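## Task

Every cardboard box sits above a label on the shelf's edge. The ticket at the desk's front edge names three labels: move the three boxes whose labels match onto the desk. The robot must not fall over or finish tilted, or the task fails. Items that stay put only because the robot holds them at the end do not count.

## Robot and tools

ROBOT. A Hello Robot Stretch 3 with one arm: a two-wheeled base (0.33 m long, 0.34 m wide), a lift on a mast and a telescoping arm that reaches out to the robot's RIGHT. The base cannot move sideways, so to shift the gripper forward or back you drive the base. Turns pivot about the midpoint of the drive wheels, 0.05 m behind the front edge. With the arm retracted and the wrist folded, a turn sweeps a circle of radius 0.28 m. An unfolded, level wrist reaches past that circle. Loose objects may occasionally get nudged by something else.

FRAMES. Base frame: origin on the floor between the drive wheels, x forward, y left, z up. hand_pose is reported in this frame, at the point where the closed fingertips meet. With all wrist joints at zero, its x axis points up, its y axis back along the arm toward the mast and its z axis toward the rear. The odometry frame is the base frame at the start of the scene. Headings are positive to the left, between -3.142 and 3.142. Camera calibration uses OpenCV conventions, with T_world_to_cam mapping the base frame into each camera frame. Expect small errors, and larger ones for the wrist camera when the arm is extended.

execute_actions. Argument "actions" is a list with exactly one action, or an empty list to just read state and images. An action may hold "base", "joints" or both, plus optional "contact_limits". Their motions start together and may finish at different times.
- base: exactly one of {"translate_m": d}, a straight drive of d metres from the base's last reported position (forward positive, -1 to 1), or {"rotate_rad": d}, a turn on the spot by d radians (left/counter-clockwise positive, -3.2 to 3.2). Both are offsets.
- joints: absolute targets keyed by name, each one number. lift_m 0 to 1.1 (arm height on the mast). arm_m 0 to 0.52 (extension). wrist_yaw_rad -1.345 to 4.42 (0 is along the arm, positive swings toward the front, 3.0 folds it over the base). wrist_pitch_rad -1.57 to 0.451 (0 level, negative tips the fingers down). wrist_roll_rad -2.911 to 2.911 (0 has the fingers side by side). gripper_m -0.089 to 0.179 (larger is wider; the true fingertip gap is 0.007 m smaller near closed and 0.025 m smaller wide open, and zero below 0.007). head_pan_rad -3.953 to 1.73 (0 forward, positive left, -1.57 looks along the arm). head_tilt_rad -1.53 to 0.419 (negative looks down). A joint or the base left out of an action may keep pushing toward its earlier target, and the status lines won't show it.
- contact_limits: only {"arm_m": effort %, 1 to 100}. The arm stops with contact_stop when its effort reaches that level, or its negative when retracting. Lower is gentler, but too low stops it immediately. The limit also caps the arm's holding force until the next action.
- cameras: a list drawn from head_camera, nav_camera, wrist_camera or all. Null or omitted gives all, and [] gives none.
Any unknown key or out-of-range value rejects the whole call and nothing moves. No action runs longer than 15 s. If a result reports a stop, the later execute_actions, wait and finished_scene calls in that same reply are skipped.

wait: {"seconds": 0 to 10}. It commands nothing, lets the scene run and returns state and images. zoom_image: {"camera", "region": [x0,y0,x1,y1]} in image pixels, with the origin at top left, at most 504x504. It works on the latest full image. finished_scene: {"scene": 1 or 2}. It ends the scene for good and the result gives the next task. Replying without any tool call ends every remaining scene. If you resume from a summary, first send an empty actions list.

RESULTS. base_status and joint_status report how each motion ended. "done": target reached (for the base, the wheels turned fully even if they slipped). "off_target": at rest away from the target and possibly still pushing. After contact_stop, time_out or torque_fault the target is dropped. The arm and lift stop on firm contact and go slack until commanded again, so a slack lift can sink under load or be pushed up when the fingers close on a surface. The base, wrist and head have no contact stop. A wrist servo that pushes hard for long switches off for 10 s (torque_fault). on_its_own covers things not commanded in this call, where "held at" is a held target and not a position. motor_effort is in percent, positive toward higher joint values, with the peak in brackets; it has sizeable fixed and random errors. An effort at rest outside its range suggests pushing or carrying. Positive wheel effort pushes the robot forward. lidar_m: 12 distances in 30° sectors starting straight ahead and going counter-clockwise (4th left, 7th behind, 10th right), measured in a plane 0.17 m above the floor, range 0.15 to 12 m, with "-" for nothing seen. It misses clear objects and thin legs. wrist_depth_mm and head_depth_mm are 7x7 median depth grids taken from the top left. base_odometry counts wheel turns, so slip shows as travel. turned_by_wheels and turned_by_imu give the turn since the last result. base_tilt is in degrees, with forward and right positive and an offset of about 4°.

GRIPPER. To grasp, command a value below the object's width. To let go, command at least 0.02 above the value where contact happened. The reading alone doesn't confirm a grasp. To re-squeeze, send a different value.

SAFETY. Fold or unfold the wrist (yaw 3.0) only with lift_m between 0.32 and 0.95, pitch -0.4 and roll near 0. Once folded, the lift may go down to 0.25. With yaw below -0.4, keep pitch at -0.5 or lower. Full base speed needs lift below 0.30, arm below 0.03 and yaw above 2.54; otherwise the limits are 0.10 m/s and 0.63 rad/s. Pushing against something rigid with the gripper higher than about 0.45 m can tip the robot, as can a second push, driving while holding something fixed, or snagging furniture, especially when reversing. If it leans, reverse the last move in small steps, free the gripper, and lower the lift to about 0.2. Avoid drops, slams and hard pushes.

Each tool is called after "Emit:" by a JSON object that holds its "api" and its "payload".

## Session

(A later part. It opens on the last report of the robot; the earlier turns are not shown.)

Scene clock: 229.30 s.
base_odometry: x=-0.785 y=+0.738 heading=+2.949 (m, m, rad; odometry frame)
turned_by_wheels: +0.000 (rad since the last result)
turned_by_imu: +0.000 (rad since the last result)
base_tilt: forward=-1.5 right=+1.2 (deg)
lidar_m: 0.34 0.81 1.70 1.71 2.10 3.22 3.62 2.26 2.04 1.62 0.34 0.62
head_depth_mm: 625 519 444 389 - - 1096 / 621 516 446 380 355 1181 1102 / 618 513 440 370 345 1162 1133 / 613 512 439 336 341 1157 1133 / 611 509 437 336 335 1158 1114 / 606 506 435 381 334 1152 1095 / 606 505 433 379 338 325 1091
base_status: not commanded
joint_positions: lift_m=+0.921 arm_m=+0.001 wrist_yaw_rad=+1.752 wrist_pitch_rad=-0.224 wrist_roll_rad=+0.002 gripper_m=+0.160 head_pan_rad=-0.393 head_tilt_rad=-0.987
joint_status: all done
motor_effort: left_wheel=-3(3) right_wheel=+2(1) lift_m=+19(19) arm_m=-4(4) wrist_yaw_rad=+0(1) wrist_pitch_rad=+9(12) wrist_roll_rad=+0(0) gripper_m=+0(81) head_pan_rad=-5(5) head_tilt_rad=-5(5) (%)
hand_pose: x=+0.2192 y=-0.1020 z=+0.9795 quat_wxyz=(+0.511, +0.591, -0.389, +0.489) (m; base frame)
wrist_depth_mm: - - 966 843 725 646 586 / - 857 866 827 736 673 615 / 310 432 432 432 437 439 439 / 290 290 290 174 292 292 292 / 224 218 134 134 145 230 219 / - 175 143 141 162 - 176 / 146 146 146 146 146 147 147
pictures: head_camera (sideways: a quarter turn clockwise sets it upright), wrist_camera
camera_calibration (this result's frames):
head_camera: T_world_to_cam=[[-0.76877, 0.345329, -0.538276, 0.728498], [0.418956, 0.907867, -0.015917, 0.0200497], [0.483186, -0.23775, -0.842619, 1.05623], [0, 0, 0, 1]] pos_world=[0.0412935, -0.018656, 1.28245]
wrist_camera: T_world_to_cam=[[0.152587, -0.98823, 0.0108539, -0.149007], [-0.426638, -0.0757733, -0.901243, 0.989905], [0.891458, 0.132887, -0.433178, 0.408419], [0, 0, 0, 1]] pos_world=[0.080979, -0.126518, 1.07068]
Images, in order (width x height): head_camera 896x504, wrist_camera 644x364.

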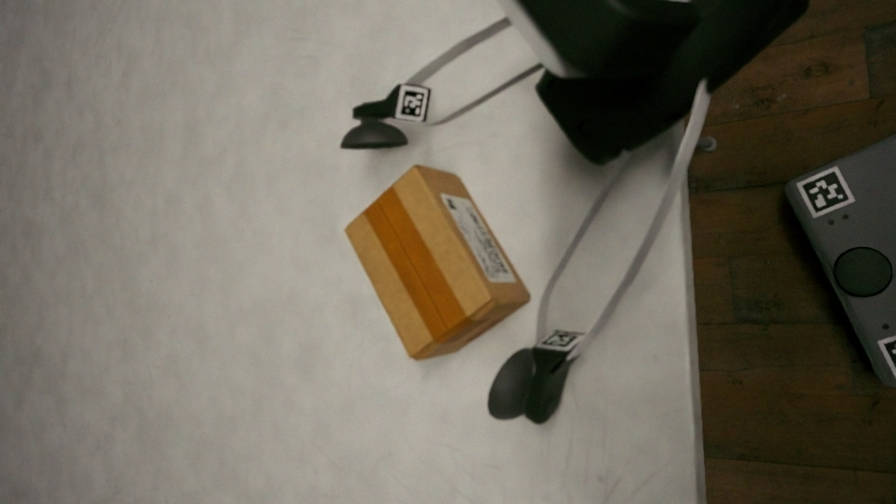

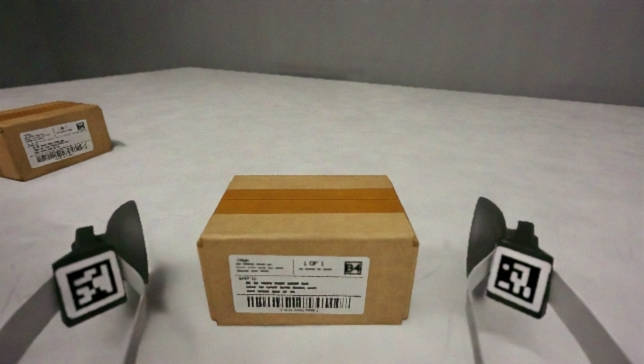

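Released. I'll lift the gripper clear and check all three boxes.

Emit:
{"api": "execute_actions", "payload": {"actions": [{"joints":{"lift_m":1.0}}], "cameras": ["nav_camera"]}}

Scene clock: 230.90 s.
base_odometry: x=-0.785 y=+0.738 heading=+2.949 (m, m, rad; odometry frame)
turned_by_wheels: +0.000 (rad since the last result)
turned_by_imu: +0.000 (rad since the last result)
base_tilt: forward=-1.3 right=+1.2 (deg)
lidar_m: 0.34 0.81 1.70 1.71 2.10 3.22 3.63 2.27 2.04 1.62 0.34 0.62
head_depth_mm: 627 519 435 402 - 1189 1104 / 621 517 433 390 338 1185 1104 / 619 515 440 370 342 1160 1134 / 615 512 439 336 342 1161 1129 / 611 510 436 336 338 1157 1112 / 608 507 435 396 339 1149 1097 / 605 505 433 380 338 325 1087
base_status: not commanded
joint_positions: lift_m=+1.000 arm_m=+0.001 wrist_yaw_rad=+1.752 wrist_pitch_rad=-0.222 wrist_roll_rad=+0.002 gripper_m=+0.160 head_pan_rad=-0.393 head_tilt_rad=-0.987
joint_status: all done
motor_effort: left_wheel=-4(3) right_wheel=+2(1) lift_m=+25(26) arm_m=-4(4) wrist_yaw_rad=-1(1) wrist_pitch_rad=+8(9) wrist_roll_rad=+0(0) gripper_m=+0(0) head_pan_rad=-5(5) head_tilt_rad=-5(6) (%)
hand_pose: x=+0.2193 y=-0.1019 z=+1.0585 quat_wxyz=(+0.510, +0.590, -0.390, +0.489) (m; base frame)
wrist_depth_mm: - - 966 816 734 650 585 / - - - 889 773 683 610 / 715 713 714 716 712 679 629 / 371 480 475 479 482 481 481 / 324 358 357 359 357 377 360 / 298 286 287 216 287 - 288 / 232 239 224 180 232 239 240
pictures: nav_camera (sideways: a quarter turn counterclockwise sets it upright)
camera_calibration (this result's frames):
nav_camera: T_world_to_cam=[[0.767043, -0.256642, 0.58803, -0.730848], [-0.318856, -0.9478, 0.00226457, 0.0520194], [0.556754, -0.189234, -0.808836, 1.00992], [0, 0, 0, 1]] pos_world=[0.0149016, 0.0528494, 1.2465]
Images, in order (width x height): nav_camera 672x504.

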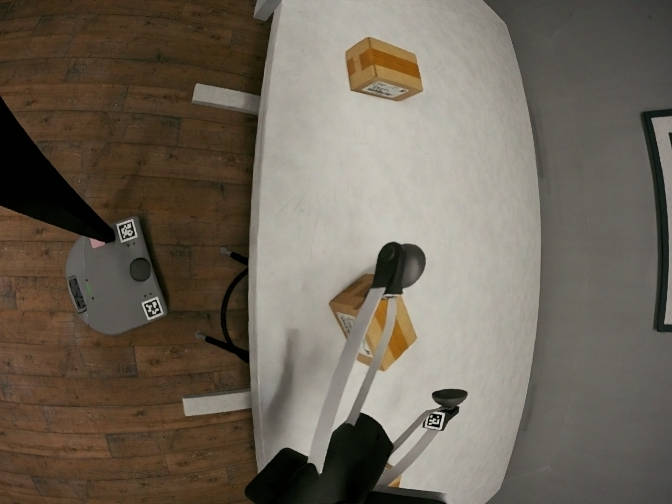

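Emit:
{"api": "finished_scene", "payload": {"scene": 2}}

The scene is finished: the task was done.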